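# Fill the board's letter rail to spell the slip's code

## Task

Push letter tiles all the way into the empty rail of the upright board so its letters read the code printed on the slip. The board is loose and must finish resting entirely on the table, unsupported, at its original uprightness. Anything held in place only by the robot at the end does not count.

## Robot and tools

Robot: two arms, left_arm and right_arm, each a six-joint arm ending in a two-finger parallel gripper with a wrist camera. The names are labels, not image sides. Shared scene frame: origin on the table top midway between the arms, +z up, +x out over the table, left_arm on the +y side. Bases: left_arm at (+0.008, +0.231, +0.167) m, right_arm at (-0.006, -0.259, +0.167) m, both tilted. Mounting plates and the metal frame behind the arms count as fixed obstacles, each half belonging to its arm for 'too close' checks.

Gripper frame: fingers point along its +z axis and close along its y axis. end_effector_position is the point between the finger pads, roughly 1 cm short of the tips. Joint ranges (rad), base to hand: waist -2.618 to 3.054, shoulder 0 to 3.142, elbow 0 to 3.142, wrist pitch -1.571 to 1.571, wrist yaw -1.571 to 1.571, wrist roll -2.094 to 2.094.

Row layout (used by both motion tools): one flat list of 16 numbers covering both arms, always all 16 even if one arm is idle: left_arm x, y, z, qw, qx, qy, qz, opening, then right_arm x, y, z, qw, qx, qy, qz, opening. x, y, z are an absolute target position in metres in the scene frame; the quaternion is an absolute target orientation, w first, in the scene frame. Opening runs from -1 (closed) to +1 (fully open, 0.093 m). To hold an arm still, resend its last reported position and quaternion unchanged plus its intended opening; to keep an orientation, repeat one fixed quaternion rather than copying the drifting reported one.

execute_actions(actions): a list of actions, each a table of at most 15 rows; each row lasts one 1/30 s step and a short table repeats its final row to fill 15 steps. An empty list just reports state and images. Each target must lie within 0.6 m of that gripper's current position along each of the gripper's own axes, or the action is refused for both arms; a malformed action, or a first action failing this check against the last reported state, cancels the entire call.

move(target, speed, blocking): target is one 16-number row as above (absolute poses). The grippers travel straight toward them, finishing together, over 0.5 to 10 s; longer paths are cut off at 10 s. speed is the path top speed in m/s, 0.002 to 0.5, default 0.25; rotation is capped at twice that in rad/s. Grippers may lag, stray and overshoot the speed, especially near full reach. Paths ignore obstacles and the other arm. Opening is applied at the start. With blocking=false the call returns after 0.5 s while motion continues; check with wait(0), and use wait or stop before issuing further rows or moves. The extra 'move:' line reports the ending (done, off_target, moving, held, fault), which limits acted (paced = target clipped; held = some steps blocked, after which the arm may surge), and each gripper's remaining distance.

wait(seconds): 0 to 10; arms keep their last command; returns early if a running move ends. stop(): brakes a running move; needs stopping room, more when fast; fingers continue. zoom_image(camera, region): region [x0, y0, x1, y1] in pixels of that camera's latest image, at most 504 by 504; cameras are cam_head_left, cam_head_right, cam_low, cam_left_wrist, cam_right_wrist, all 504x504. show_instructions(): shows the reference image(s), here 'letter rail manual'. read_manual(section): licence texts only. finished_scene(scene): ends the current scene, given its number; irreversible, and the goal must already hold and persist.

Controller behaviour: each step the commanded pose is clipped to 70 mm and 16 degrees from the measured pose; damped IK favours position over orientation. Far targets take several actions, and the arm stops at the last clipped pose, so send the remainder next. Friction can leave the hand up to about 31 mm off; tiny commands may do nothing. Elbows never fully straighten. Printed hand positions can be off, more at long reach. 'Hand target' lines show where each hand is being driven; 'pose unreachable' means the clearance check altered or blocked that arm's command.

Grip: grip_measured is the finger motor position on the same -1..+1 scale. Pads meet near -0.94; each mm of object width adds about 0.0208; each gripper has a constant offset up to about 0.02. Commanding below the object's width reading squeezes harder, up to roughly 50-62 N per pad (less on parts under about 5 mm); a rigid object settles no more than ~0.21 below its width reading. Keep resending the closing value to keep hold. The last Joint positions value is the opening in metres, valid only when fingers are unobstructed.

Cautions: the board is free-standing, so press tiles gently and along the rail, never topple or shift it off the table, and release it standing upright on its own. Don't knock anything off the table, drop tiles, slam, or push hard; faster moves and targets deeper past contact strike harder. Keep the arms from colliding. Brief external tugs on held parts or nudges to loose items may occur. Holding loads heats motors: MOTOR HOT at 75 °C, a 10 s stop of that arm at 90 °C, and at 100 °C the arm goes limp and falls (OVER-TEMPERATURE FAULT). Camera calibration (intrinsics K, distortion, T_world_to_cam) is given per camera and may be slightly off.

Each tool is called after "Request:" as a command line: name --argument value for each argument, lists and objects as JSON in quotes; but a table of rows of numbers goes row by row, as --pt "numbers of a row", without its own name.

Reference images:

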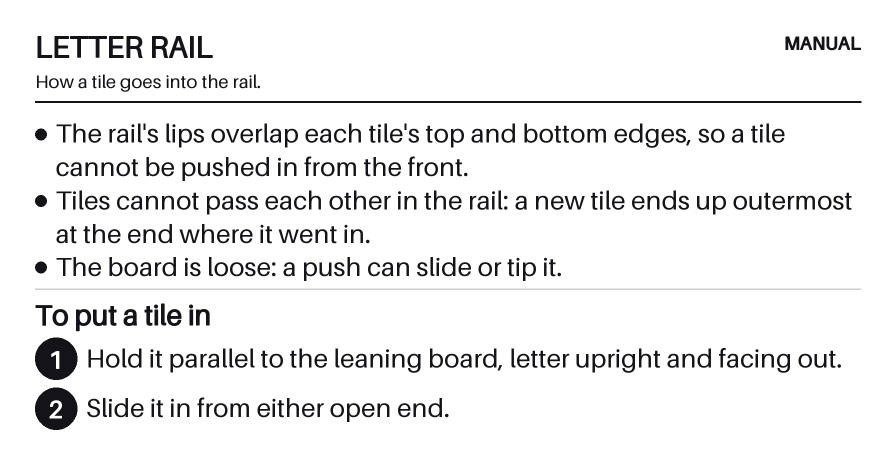

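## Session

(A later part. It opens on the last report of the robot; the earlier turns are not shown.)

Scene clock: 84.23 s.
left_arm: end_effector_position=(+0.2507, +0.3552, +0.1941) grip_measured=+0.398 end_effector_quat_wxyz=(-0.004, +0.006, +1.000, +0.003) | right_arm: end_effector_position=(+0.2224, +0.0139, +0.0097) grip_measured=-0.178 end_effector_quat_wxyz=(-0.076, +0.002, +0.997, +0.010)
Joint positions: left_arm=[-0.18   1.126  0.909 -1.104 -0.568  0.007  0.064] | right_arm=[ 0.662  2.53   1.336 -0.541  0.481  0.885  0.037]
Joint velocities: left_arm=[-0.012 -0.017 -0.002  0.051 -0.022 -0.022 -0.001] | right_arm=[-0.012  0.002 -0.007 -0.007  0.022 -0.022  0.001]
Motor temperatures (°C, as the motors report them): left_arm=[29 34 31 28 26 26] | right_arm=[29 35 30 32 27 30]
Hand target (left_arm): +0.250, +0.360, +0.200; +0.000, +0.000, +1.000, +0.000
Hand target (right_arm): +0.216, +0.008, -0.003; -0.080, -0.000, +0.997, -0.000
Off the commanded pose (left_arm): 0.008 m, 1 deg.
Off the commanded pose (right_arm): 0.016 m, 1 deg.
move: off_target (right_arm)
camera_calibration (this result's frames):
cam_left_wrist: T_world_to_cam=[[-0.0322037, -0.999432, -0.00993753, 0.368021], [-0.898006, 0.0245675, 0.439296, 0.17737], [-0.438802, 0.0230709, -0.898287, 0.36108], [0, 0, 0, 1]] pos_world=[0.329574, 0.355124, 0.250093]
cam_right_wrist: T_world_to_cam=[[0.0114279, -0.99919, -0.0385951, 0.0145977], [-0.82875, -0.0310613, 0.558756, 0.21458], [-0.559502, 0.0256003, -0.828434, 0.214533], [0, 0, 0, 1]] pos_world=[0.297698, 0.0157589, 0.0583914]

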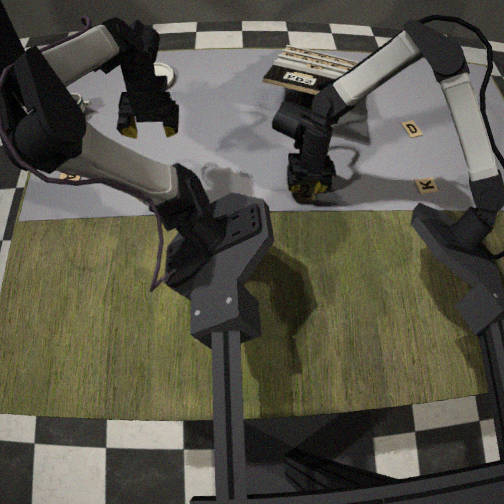

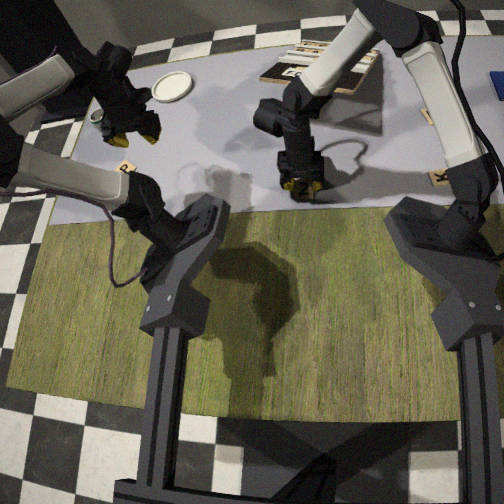

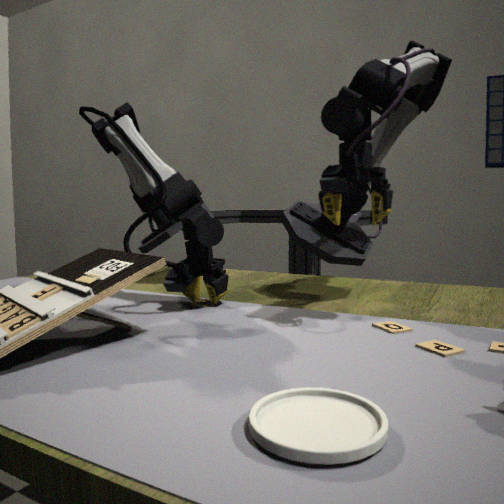

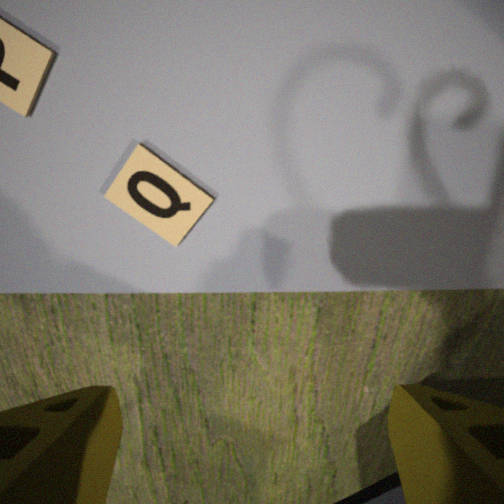

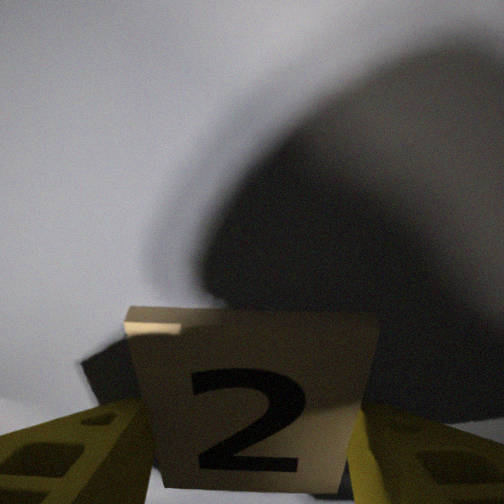

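Request:
move --target '[0.25,0.36,0.2,0,0,1,0,0.4,0.24,-0.04,0.05,-0.08,0,0.997,0,-0.2]' --speed 0.12

Request:
move --target '[0.25,0.36,0.2,0,0,1,0,0.4,0.32,-0.25,0.04,-0.08,0,0.997,0,-0.2]'

Request:
move --target '[0.25,0.36,0.2,0,0,1,0,0.4,0.32,-0.25,0.002,-0.08,0,0.997,0,-0.2]' --speed 0.04

Request:
move --target '[0.25,0.36,0.2,0,0,1,0,0.4,0.32,-0.25,0.002,-0.08,0,0.997,0,0.3]'

Request:
move --target '[0.46,0.07,0.24,0,0,1,0,-1,0.36,-0.33,0.08,-0.08,-0.15,0.985,0.012,0.4]' --speed 0.2

Scene clock: 85.40 s.
left_arm: end_effector_position=(+0.2507, +0.3552, +0.1941) grip_measured=+0.398 end_effector_quat_wxyz=(-0.004, +0.006, +1.000, +0.003) | right_arm: end_effector_position=(+0.2440, -0.0286, +0.0524) grip_measured=-0.178 end_effector_quat_wxyz=(-0.074, +0.004, +0.997, +0.011)
Joint positions: left_arm=[-0.18   1.126  0.909 -1.104 -0.568  0.007  0.064] | right_arm=[ 0.629  2.312  1.235 -0.637  0.488  0.851  0.037]
Joint velocities: left_arm=[-0.002 -0.002 -0.017  0.022 -0.037  0.037  0.001] | right_arm=[-0.012  0.012 -0.002 -0.007 -0.007 -0.11  -0.   ]
Motor temperatures (°C, as the motors report them): left_arm=[29 34 31 28 26 26] | right_arm=[29 35 30 32 27 30]
Hand target (left_arm): +0.250, +0.360, +0.200; +0.000, +0.000, +1.000, +0.000
Hand target (right_arm): +0.240, -0.040, +0.050; -0.080, -0.000, +0.997, -0.000
Off the commanded pose (left_arm): 0.008 m, 1 deg.
Off the commanded pose (right_arm): 0.012 m, 2 deg.
move: off_target (right_arm)
camera_calibration (this result's frames):
cam_left_wrist: T_world_to_cam=[[-0.0322037, -0.999432, -0.00993753, 0.368021], [-0.898006, 0.0245675, 0.439296, 0.17737], [-0.438802, 0.0230709, -0.898287, 0.36108], [0, 0, 0, 1]] pos_world=[0.329574, 0.355124, 0.250093]
cam_right_wrist: T_world_to_cam=[[0.00658377, -0.99917, -0.0401894, -0.0251601], [-0.830994, -0.0278228, 0.555586, 0.208053], [-0.556243, 0.0297393, -0.830487, 0.26259], [0, 0, 0, 1]] pos_world=[0.319121, -0.0271598, 0.101475]

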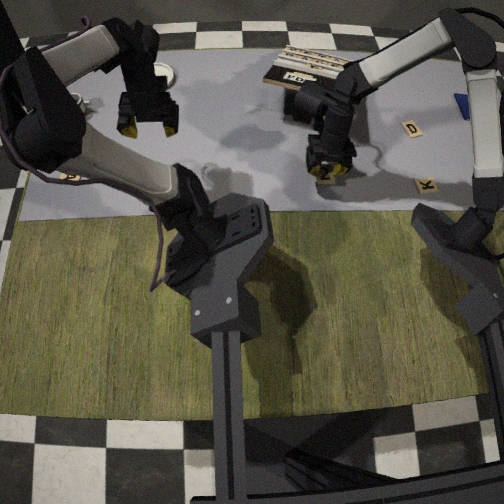

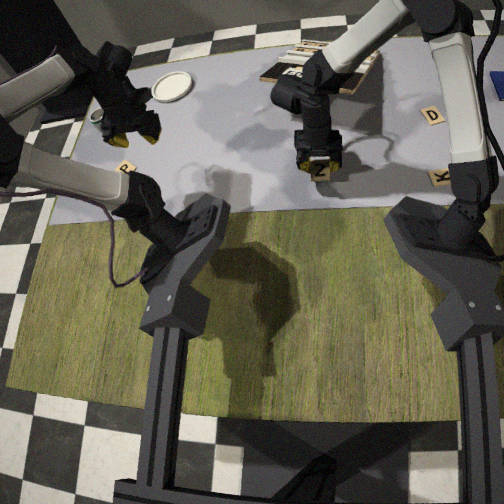

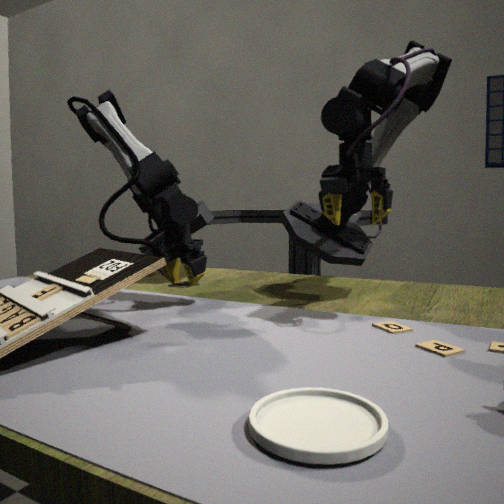

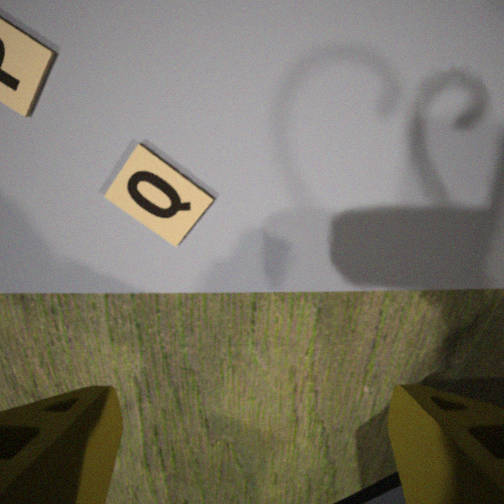

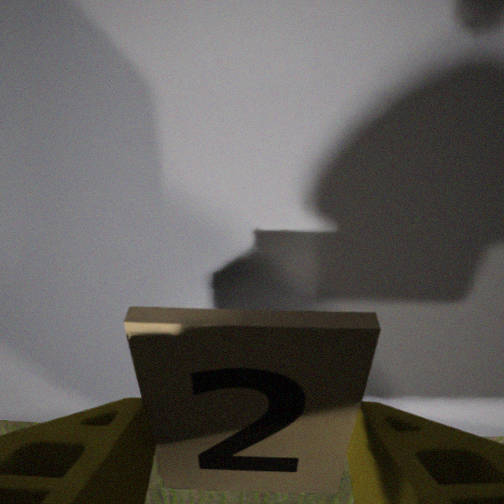

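Scene clock: 87.00 s.
left_arm: end_effector_position=(+0.2507, +0.3552, +0.1941) grip_measured=+0.398 end_effector_quat_wxyz=(-0.004, +0.006, +1.000, +0.003) | right_arm: end_effector_position=(+0.3176, -0.2490, +0.0383) grip_measured=-0.178 end_effector_quat_wxyz=(-0.084, -0.001, +0.996, -0.004)
Joint positions: left_arm=[-0.18   1.126  0.909 -1.104 -0.568  0.007  0.064] | right_arm=[ 0.036  1.851  1.044 -0.613  0.503  0.184  0.037]
Joint velocities: left_arm=[ 0.017 -0.017 -0.012 -0.022 -0.037  0.007  0.   ] | right_arm=[-0.002  0.007  0.002 -0.037 -0.051 -0.007  0.   ]
Motor temperatures (°C, as the motors report them): left_arm=[29 34 31 28 26 26] | right_arm=[29 36 30 32 27 30]
Hand target (left_arm): +0.250, +0.360, +0.200; +0.000, +0.000, +1.000, +0.000
Hand target (right_arm): +0.319, -0.251, +0.041; -0.081, -0.000, +0.997, +0.000
Off the commanded pose (left_arm): 0.008 m, 1 deg.
Off the commanded pose (right_arm): 0.003 m, 1 deg.
move: done
camera_calibration (this result's frames):
cam_left_wrist: T_world_to_cam=[[-0.0322037, -0.999432, -0.00993753, 0.368021], [-0.898006, 0.0245675, 0.439296, 0.17737], [-0.438802, 0.0230709, -0.898287, 0.36108], [0, 0, 0, 1]] pos_world=[0.329574, 0.355124, 0.250093]
cam_right_wrist: T_world_to_cam=[[0.0186481, -0.99976, -0.011477, -0.251593], [-0.819259, -0.0218592, 0.573007, 0.267975], [-0.57312, -0.00128287, -0.81947, 0.295536], [0, 0, 0, 1]] pos_world=[0.39361, -0.245296, 0.0857441]

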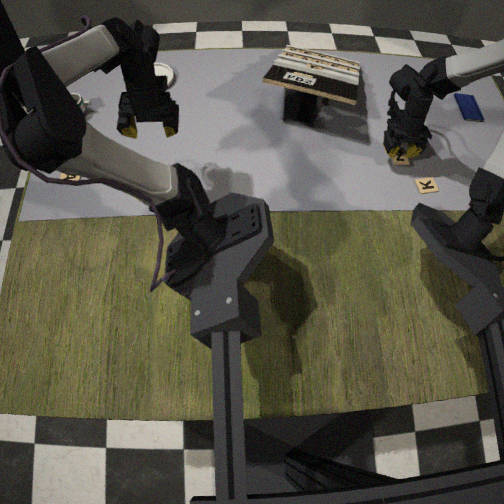

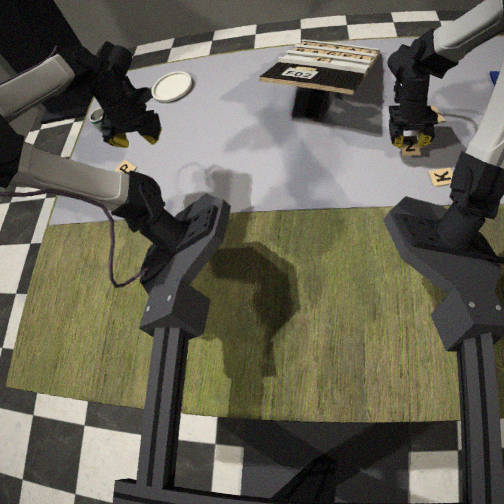

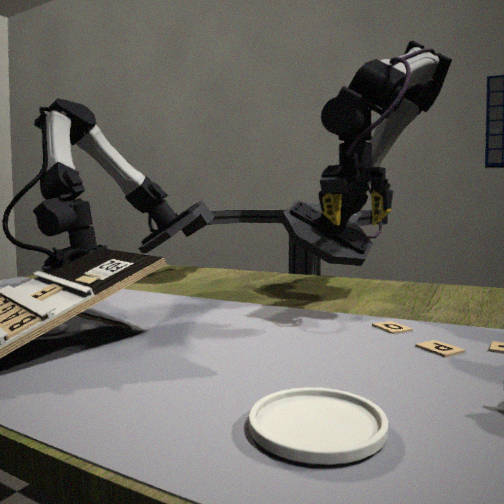

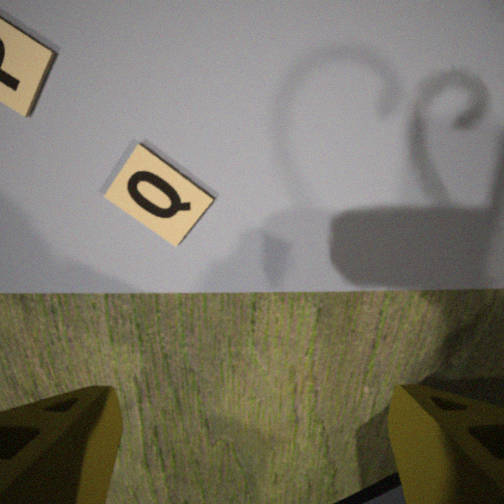

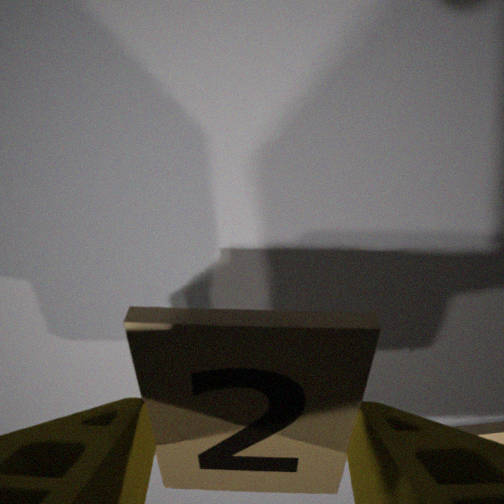

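Scene clock: 88.30 s.
left_arm: end_effector_position=(+0.2507, +0.3552, +0.1941) grip_measured=+0.398 end_effector_quat_wxyz=(-0.004, +0.006, +1.000, +0.003) | right_arm: end_effector_position=(+0.3272, -0.2506, +0.0108) grip_measured=-0.178 end_effector_quat_wxyz=(-0.069, +0.003, +0.998, -0.001)
Joint positions: left_arm=[-0.18   1.126  0.909 -1.104 -0.568  0.007  0.064] | right_arm=[-0.012  1.92   1.044 -0.485  0.493  0.12   0.037]
Joint velocities: left_arm=[ 0.002  0.007 -0.002 -0.037 -0.037 -0.037 -0.001] | right_arm=[-0.012 -0.002 -0.012  0.007 -0.037  0.022  0.   ]
Motor temperatures (°C, as the motors report them): left_arm=[29 34 31 28 26 26] | right_arm=[29 36 30 32 27 30]
Hand target (left_arm): +0.250, +0.360, +0.200; +0.000, +0.000, +1.000, +0.000
Hand target (right_arm): +0.319, -0.250, +0.002; -0.080, +0.000, +0.997, +0.000
Off the commanded pose (left_arm): 0.008 m, 1 deg.
Off the commanded pose (right_arm): 0.011 m, 1 deg.
move: off_target (right_arm)
camera_calibration (this result's frames):
cam_left_wrist: T_world_to_cam=[[-0.0322037, -0.999432, -0.00993753, 0.368021], [-0.898006, 0.0245675, 0.439296, 0.17737], [-0.438802, 0.0230709, -0.898287, 0.36108], [0, 0, 0, 1]] pos_world=[0.329574, 0.355124, 0.250093]
cam_right_wrist: T_world_to_cam=[[0.0121722, -0.999807, -0.0154443, -0.251503], [-0.836152, -0.0186476, 0.54818, 0.29819], [-0.548362, 0.00624126, -0.836218, 0.272428], [0, 0, 0, 1]] pos_world=[0.401783, -0.247594, 0.0604626]

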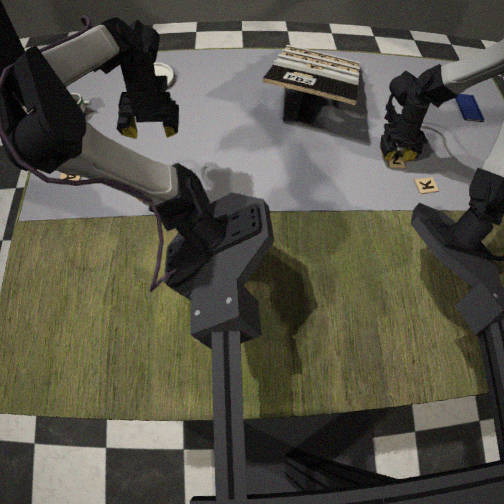

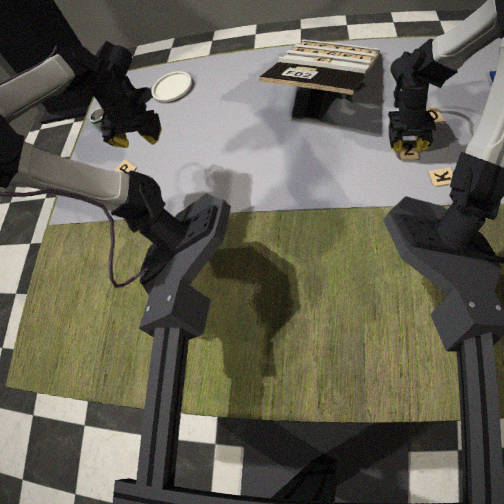

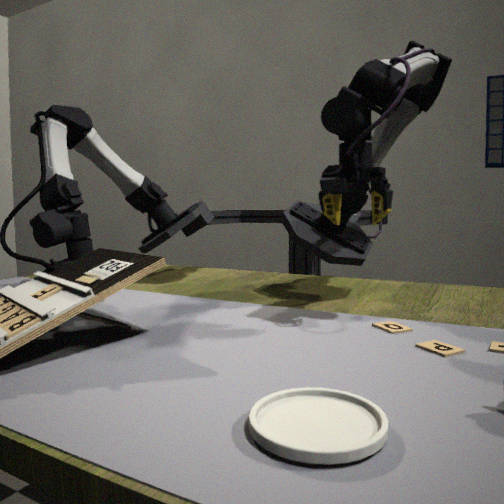

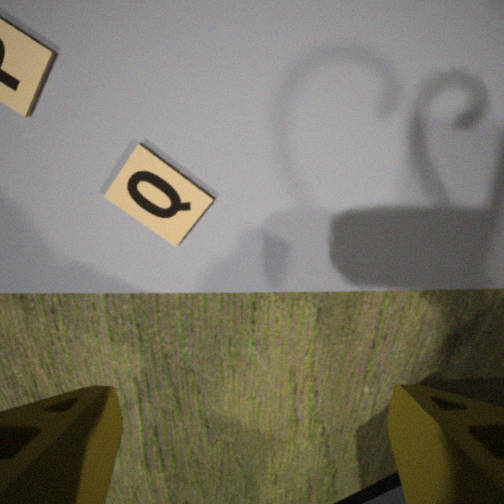

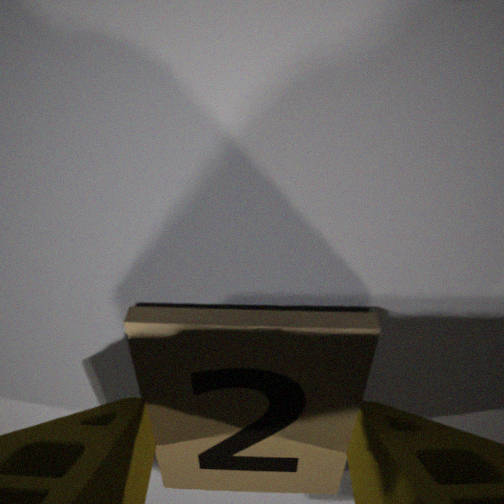

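Scene clock: 89.00 s.
left_arm: end_effector_position=(+0.2507, +0.3552, +0.1941) grip_measured=+0.398 end_effector_quat_wxyz=(-0.004, +0.006, +1.000, +0.003) | right_arm: end_effector_position=(+0.3272, -0.2506, +0.0108) grip_measured=+0.297 end_effector_quat_wxyz=(-0.069, +0.002, +0.998, -0.001)
Joint positions: left_arm=[-0.18   1.126  0.909 -1.104 -0.568  0.007  0.064] | right_arm=[-0.012  1.92   1.044 -0.484  0.493  0.119  0.059]
Joint velocities: left_arm=[ 0.017 -0.022 -0.037  0.007  0.022  0.066 -0.   ] | right_arm=[-0.017 -0.002 -0.002 -0.007 -0.037  0.022  0.002]
Motor temperatures (°C, as the motors report them): left_arm=[29 34 31 28 26 26] | right_arm=[29 36 30 32 27 30]
Hand target (left_arm): +0.250, +0.360, +0.200; +0.000, +0.000, +1.000, +0.000
Hand target (right_arm): +0.320, -0.250, +0.002; -0.080, +0.000, +0.997, +0.000
Off the commanded pose (left_arm): 0.008 m, 1 deg.
Off the commanded pose (right_arm): 0.011 m, 1 deg.
move: off_target (right_arm)
camera_calibration (this result's frames):
cam_left_wrist: T_world_to_cam=[[-0.0322037, -0.999432, -0.00993753, 0.368021], [-0.898006, 0.0245675, 0.439296, 0.17737], [-0.438802, 0.0230709, -0.898287, 0.36108], [0, 0, 0, 1]] pos_world=[0.329574, 0.355124, 0.250093]
cam_right_wrist: T_world_to_cam=[[0.0123715, -0.999803, -0.0155058, -0.251558], [-0.836331, -0.018846, 0.5479, 0.298279], [-0.548085, 0.00618965, -0.8364, 0.272362], [0, 0, 0, 1]] pos_world=[0.401849, -0.247573, 0.0604761]

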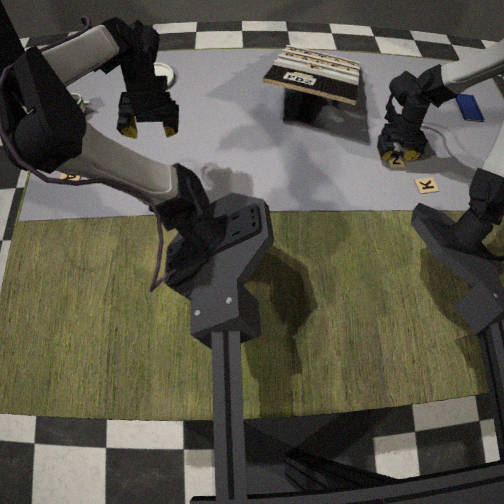

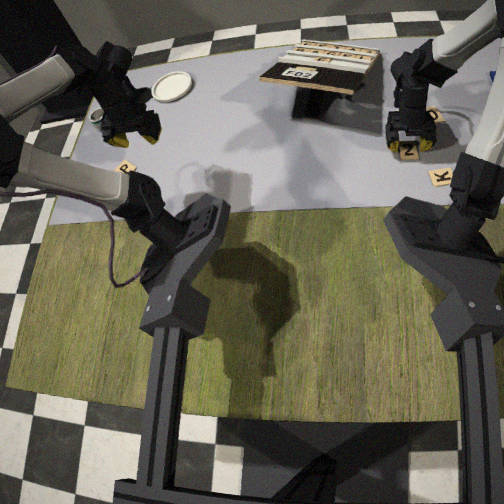

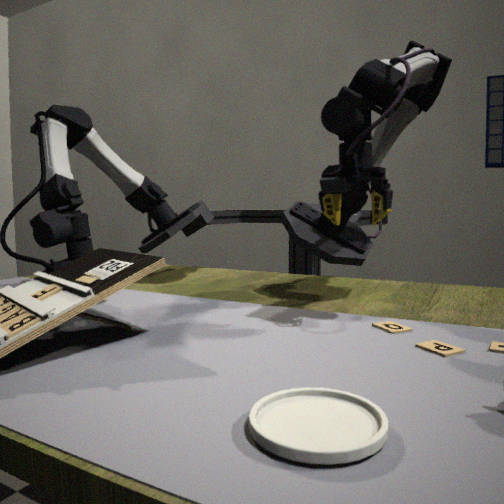

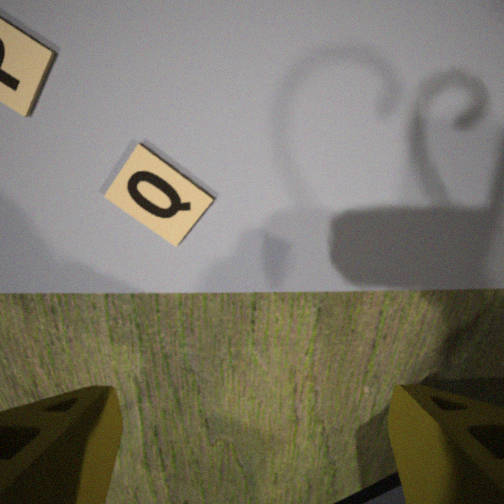

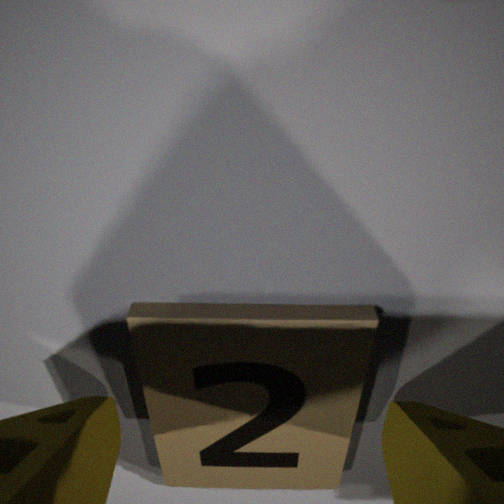

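Scene clock: 91.40 s.
left_arm: end_effector_position=(+0.4611, +0.0712, +0.2433) grip_measured=-0.979 end_effector_quat_wxyz=(+0.025, -0.003, +1.000, -0.016) | right_arm: end_effector_position=(+0.3570, -0.3239, +0.0760) grip_measured=+0.397 end_effector_quat_wxyz=(-0.084, -0.156, +0.984, +0.011)
Joint positions: left_arm=[-0.761  2.499  2.404 -1.54  -0.606 -0.662  0.   ] | right_arm=[-0.116  1.75   1.253 -0.847  0.472 -0.296  0.064]
Joint velocities: left_arm=[-0.012 -0.012 -0.017 -0.051  0.007 -0.037  0.   ] | right_arm=[ 0.007 -0.012  0.012  0.022 -0.037  0.051  0.001]
Motor temperatures (°C, as the motors report them): left_arm=[29 34 31 28 26 26] | right_arm=[29 36 30 31 27 30]
Hand target (left_arm): +0.458, +0.070, +0.241; +0.017, +0.000, +1.000, -0.011
Hand target (right_arm): +0.360, -0.330, +0.080; -0.080, -0.150, +0.985, +0.012
Off the commanded pose (left_arm): 0.004 m, 3 deg.
Off the commanded pose (right_arm): 0.008 m, 1 deg.
joint sent to its limit (left arm) — the command would take joint 4 (wrist pitch) past its lower limit, so that joint was sent only as far as its limit.
move: off_target (left_arm)
camera_calibration (this result's frames):
cam_left_wrist: T_world_to_cam=[[-0.0153145, -0.999522, 0.0268727, 0.074644], [-0.921967, 0.0245172, 0.386492, 0.375587], [-0.386966, -0.0188568, -0.921901, 0.488978], [0, 0, 0, 1]] pos_world=[0.536639, 0.0746205, 0.303622]
cam_right_wrist: T_world_to_cam=[[0.320039, -0.945112, -0.0658678, -0.41247], [-0.766759, -0.299225, 0.567931, 0.168869], [-0.556468, -0.131255, -0.820436, 0.300906], [0, 0, 0, 1]] pos_world=[0.428933, -0.299805, 0.1238]

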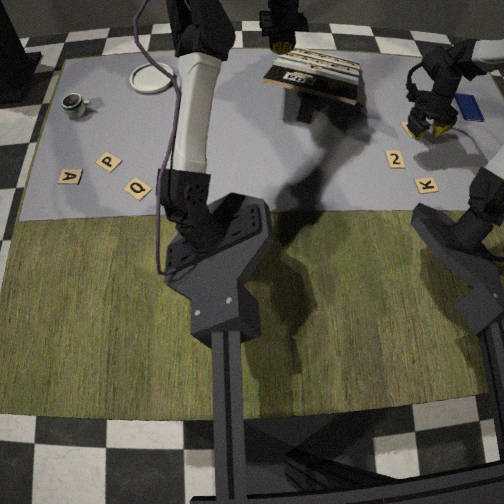

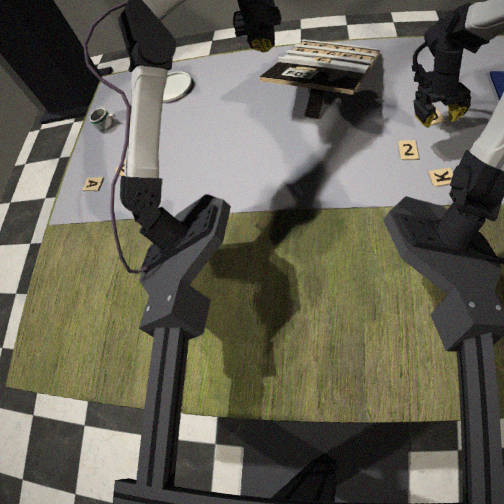

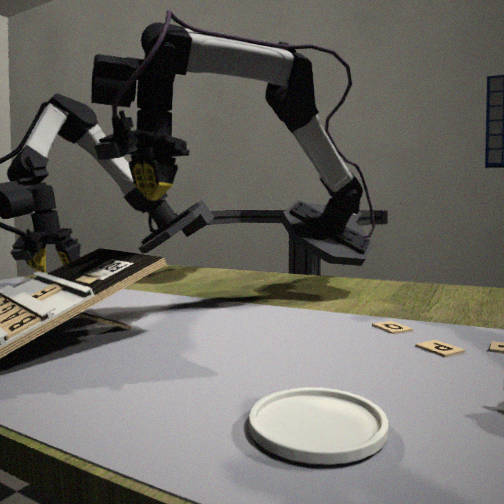

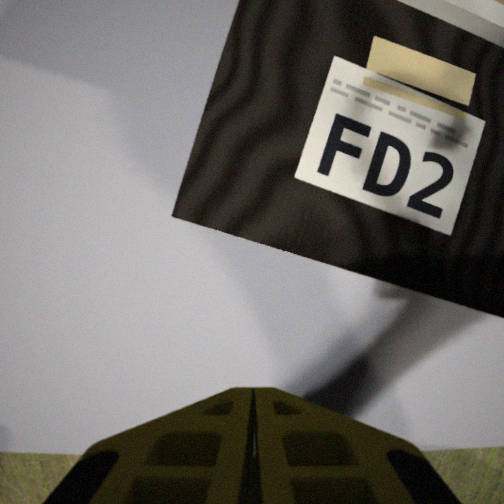

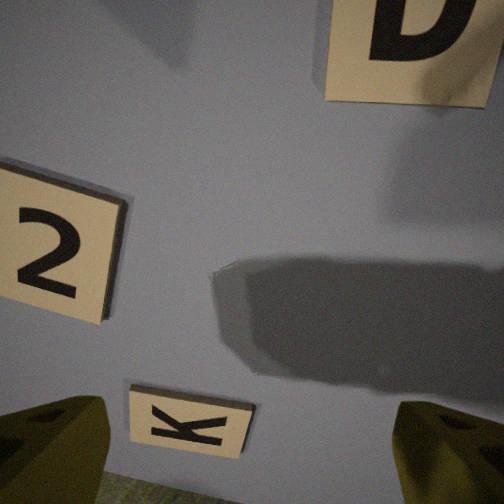

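Request:
move --target '[0.54,0.2,0.17,-0.253,-0.049,0.705,-0.66,0.3,0.36,-0.33,0.08,-0.08,-0.15,0.985,0.012,0.4]' --speed 0.2

Request:
move --target '[0.551,0.15,0.10,-0.253,-0.049,0.705,-0.66,0.3,0.36,-0.33,0.08,-0.08,-0.15,0.985,0.012,0.4]' --speed 0.1

Scene clock: 96.37 s.
left_arm: end_effector_position=(+0.5441, +0.2010, +0.1791) grip_measured=+0.298 end_effector_quat_wxyz=(-0.116, -0.152, +0.724, -0.663) | right_arm: end_effector_position=(+0.3568, -0.3239, +0.0760) grip_measured=+0.397 end_effector_quat_wxyz=(-0.085, -0.156, +0.984, +0.011)
Joint positions: left_arm=[ 0.025  2.641  2.654 -1.545  0.95  -0.087  0.059] | right_arm=[-0.116  1.75   1.253 -0.848  0.472 -0.297  0.064]
Joint velocities: left_arm=[ 0.012 -0.002  0.027 -0.051  0.007  0.022 -0.   ] | right_arm=[-0.037 -0.002 -0.022  0.066 -0.037  0.007  0.   ]
Motor temperatures (°C, as the motors report them): left_arm=[30 35 31 28 26 26] | right_arm=[29 37 30 31 27 30]
Hand target (left_arm): +0.542, +0.201, +0.172; -0.128, -0.159, +0.719, -0.664
Hand target (right_arm): +0.360, -0.330, +0.080; -0.080, -0.150, +0.985, +0.012
Off the commanded pose (left_arm): 0.010 m, 20 deg; orientation clipped at the last step of the last action.
Off the commanded pose (right_arm): 0.008 m, 1 deg.
joint sent to its limit (left arm) — the command would take joint 4 (wrist pitch) past its lower limit, so that joint was sent only as far as its limit.
move: off_target (left_arm); limits=paced
camera_calibration (this result's frames):
cam_left_wrist: T_world_to_cam=[[0.354735, -0.0805474, 0.931491, -0.340665], [-0.85645, 0.371643, 0.358294, 0.373336], [-0.375042, -0.924875, 0.0628498, 0.463659], [0, 0, 0, 1]] pos_world=[0.614481, 0.26264, 0.154421]
cam_right_wrist: T_world_to_cam=[[0.321026, -0.94475, -0.0662541, -0.412623], [-0.766042, -0.300162, 0.568403, 0.168128], [-0.556886, -0.131719, -0.820078, 0.300808], [0, 0, 0, 1]] pos_world=[0.428771, -0.299738, 0.123784]

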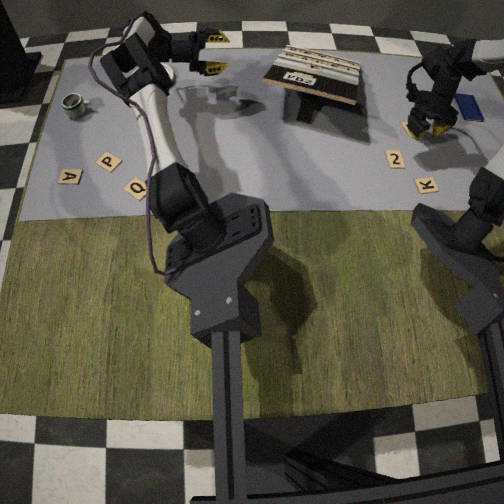

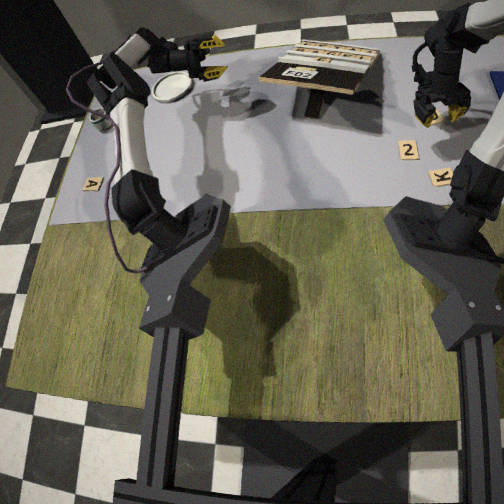

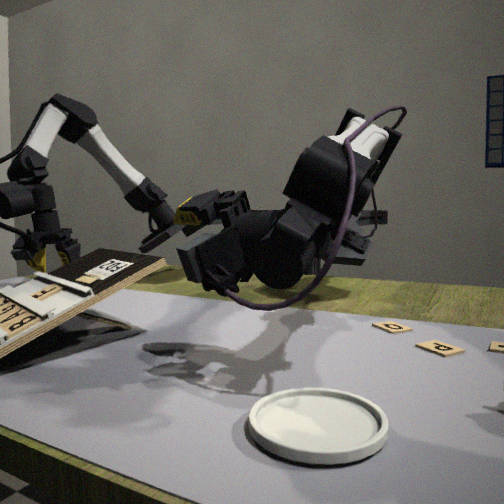

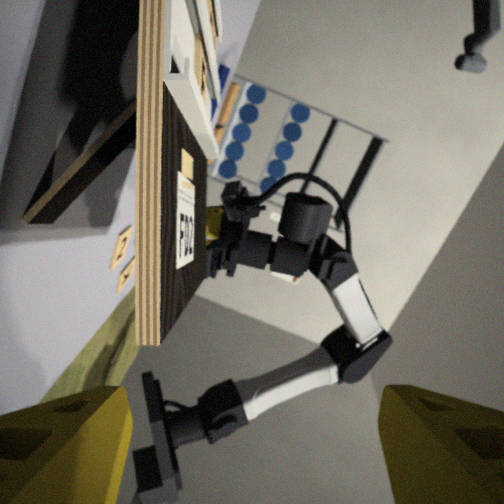

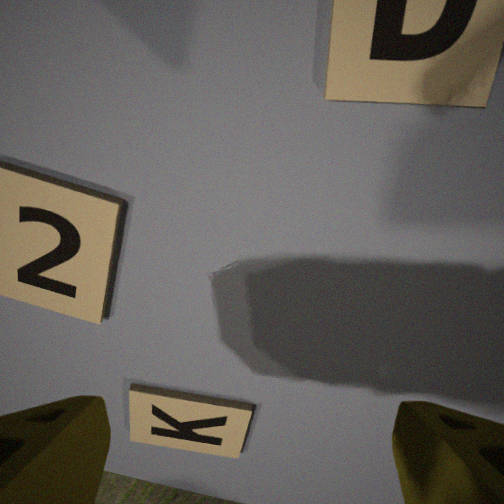

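Scene clock: 98.47 s.
left_arm: end_effector_position=(+0.5474, +0.1560, +0.1051) grip_measured=+0.298 end_effector_quat_wxyz=(-0.139, -0.165, +0.719, -0.660) | right_arm: end_effector_position=(+0.3568, -0.3239, +0.0760) grip_measured=+0.397 end_effector_quat_wxyz=(-0.085, -0.156, +0.984, +0.011)
Joint positions: left_arm=[ 0.017  2.9    2.836 -1.484  0.95  -0.128  0.059] | right_arm=[-0.116  1.75   1.253 -0.848  0.472 -0.297  0.064]
Joint velocities: left_arm=[-0.012 -0.012 -0.002 -0.007 -0.051  0.022 -0.   ] | right_arm=[ 0.002 -0.032  0.007 -0.066  0.037 -0.066  0.001]
Motor temperatures (°C, as the motors report them): left_arm=[30 36 32 28 26 26] | right_arm=[28 37 30 31 27 30]
Hand target (left_arm): +0.550, +0.150, +0.100; -0.133, -0.163, +0.721, -0.660
Hand target (right_arm): +0.360, -0.330, +0.080; -0.080, -0.150, +0.985, +0.012
Off the commanded pose (left_arm): 0.009 m, 19 deg; orientation clipped at the last step of the last action.
Off the commanded pose (right_arm): 0.008 m, 1 deg.
elbow stopped short (left arm): the move would have taken joint 3 (elbow) straighter than the controller allows; a more bent joint 3 avoids this.
move: off_target (left_arm); limits=paced
camera_calibration (this result's frames):
cam_left_wrist: T_world_to_cam=[[0.40155, -0.078332, 0.912481, -0.300544], [-0.83309, 0.382613, 0.399459, 0.400583], [-0.380418, -0.920582, 0.0883809, 0.427516], [0, 0, 0, 1]] pos_world=[0.61704, 0.216753, 0.0764396]
cam_right_wrist: T_world_to_cam=[[0.321026, -0.94475, -0.0662541, -0.412623], [-0.766042, -0.300162, 0.568403, 0.168128], [-0.556886, -0.131719, -0.820078, 0.300808], [0, 0, 0, 1]] pos_world=[0.428771, -0.299738, 0.123784]

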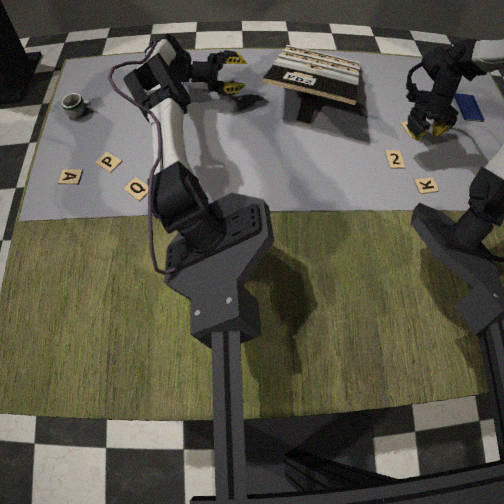

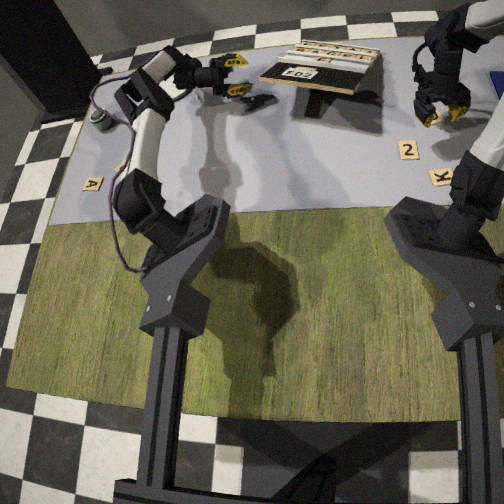

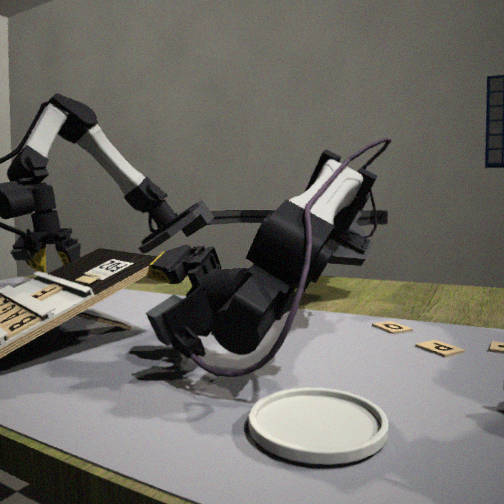

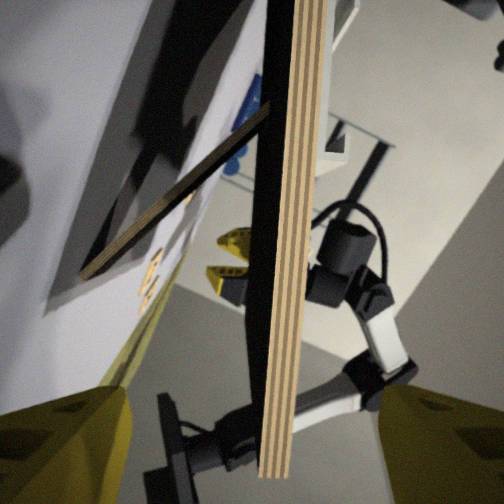

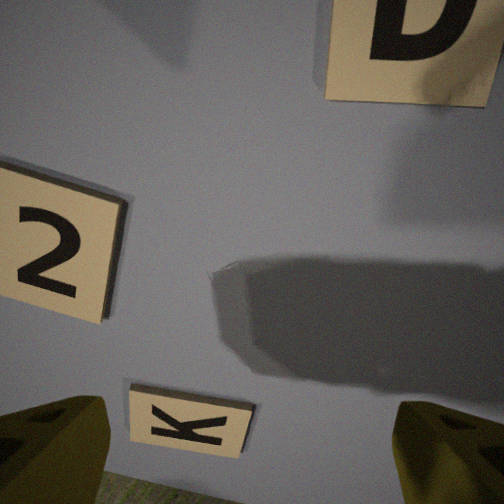

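Request:
move --target '[0.54,0.075,0.108,-0.14,-0.165,0.72,-0.66,0.3,0.36,-0.33,0.08,-0.08,-0.15,0.985,0.012,0.4]' --speed 0.06

Scene clock: 100.77 s.
left_arm: end_effector_position=(+0.5387, +0.0747, +0.1091) grip_measured=+0.298 end_effector_quat_wxyz=(-0.144, -0.161, +0.716, -0.664) | right_arm: end_effector_position=(+0.3568, -0.3239, +0.0760) grip_measured=+0.397 end_effector_quat_wxyz=(-0.085, -0.156, +0.984, +0.011)
Joint positions: left_arm=[-0.115  2.709  2.282 -0.958  0.947 -0.34   0.059] | right_arm=[-0.116  1.75   1.253 -0.848  0.472 -0.297  0.064]
Joint velocities: left_arm=[-0.012  0.012  0.007  0.037 -0.007  0.037  0.   ] | right_arm=[-0.012 -0.002  0.002 -0.037  0.051 -0.007  0.   ]
Motor temperatures (°C, as the motors report them): left_arm=[30 37 31 28 26 26] | right_arm=[28 38 30 31 27 30]
Hand target (left_arm): +0.538, +0.075, +0.108; -0.141, -0.164, +0.720, -0.660
Hand target (right_arm): +0.360, -0.330, +0.080; -0.080, -0.150, +0.985, +0.012
Off the commanded pose (left_arm): 0.002 m, 1 deg.
Off the commanded pose (right_arm): 0.008 m, 1 deg.
move: done
camera_calibration (this result's frames):
cam_left_wrist: T_world_to_cam=[[0.403982, -0.0701082, 0.912077, -0.308873], [-0.827764, 0.396375, 0.397106, 0.419211], [-0.389365, -0.915408, 0.102095, 0.351881], [0, 0, 0, 1]] pos_world=[0.608797, 0.134295, 0.0793189]
cam_right_wrist: T_world_to_cam=[[0.321026, -0.94475, -0.0662541, -0.412623], [-0.766042, -0.300162, 0.568403, 0.168128], [-0.556886, -0.131719, -0.820078, 0.300808], [0, 0, 0, 1]] pos_world=[0.428771, -0.299738, 0.123784]

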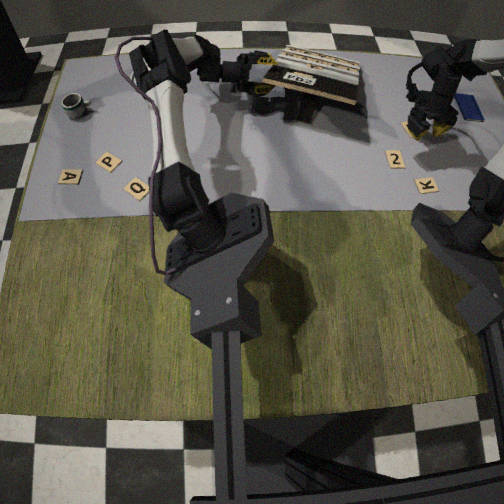

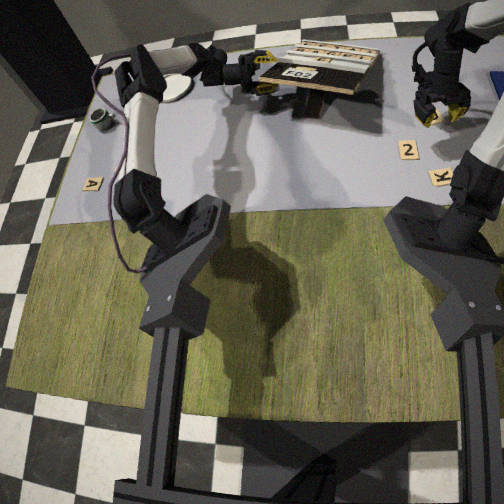

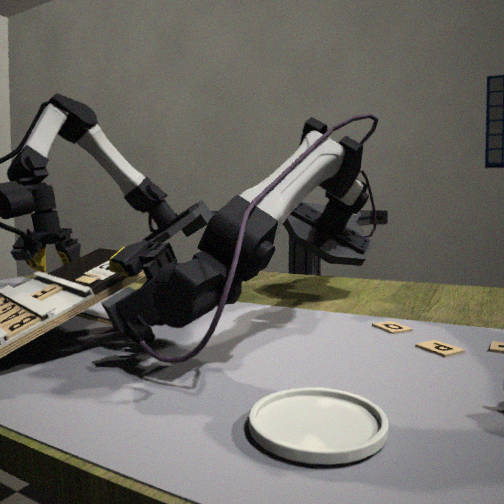

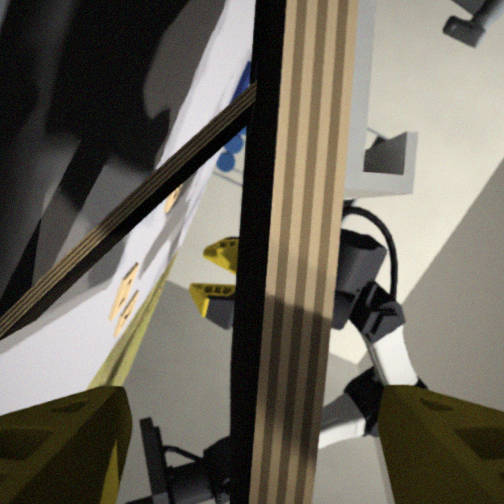

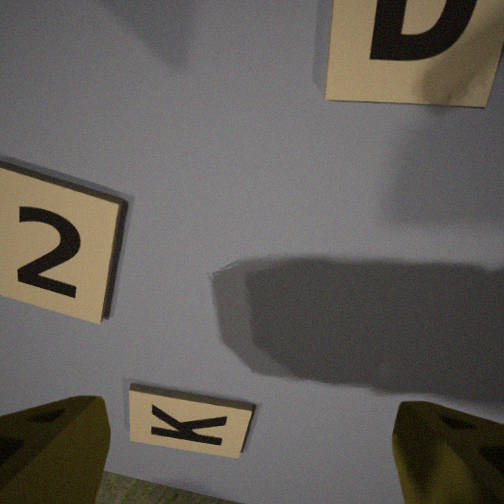

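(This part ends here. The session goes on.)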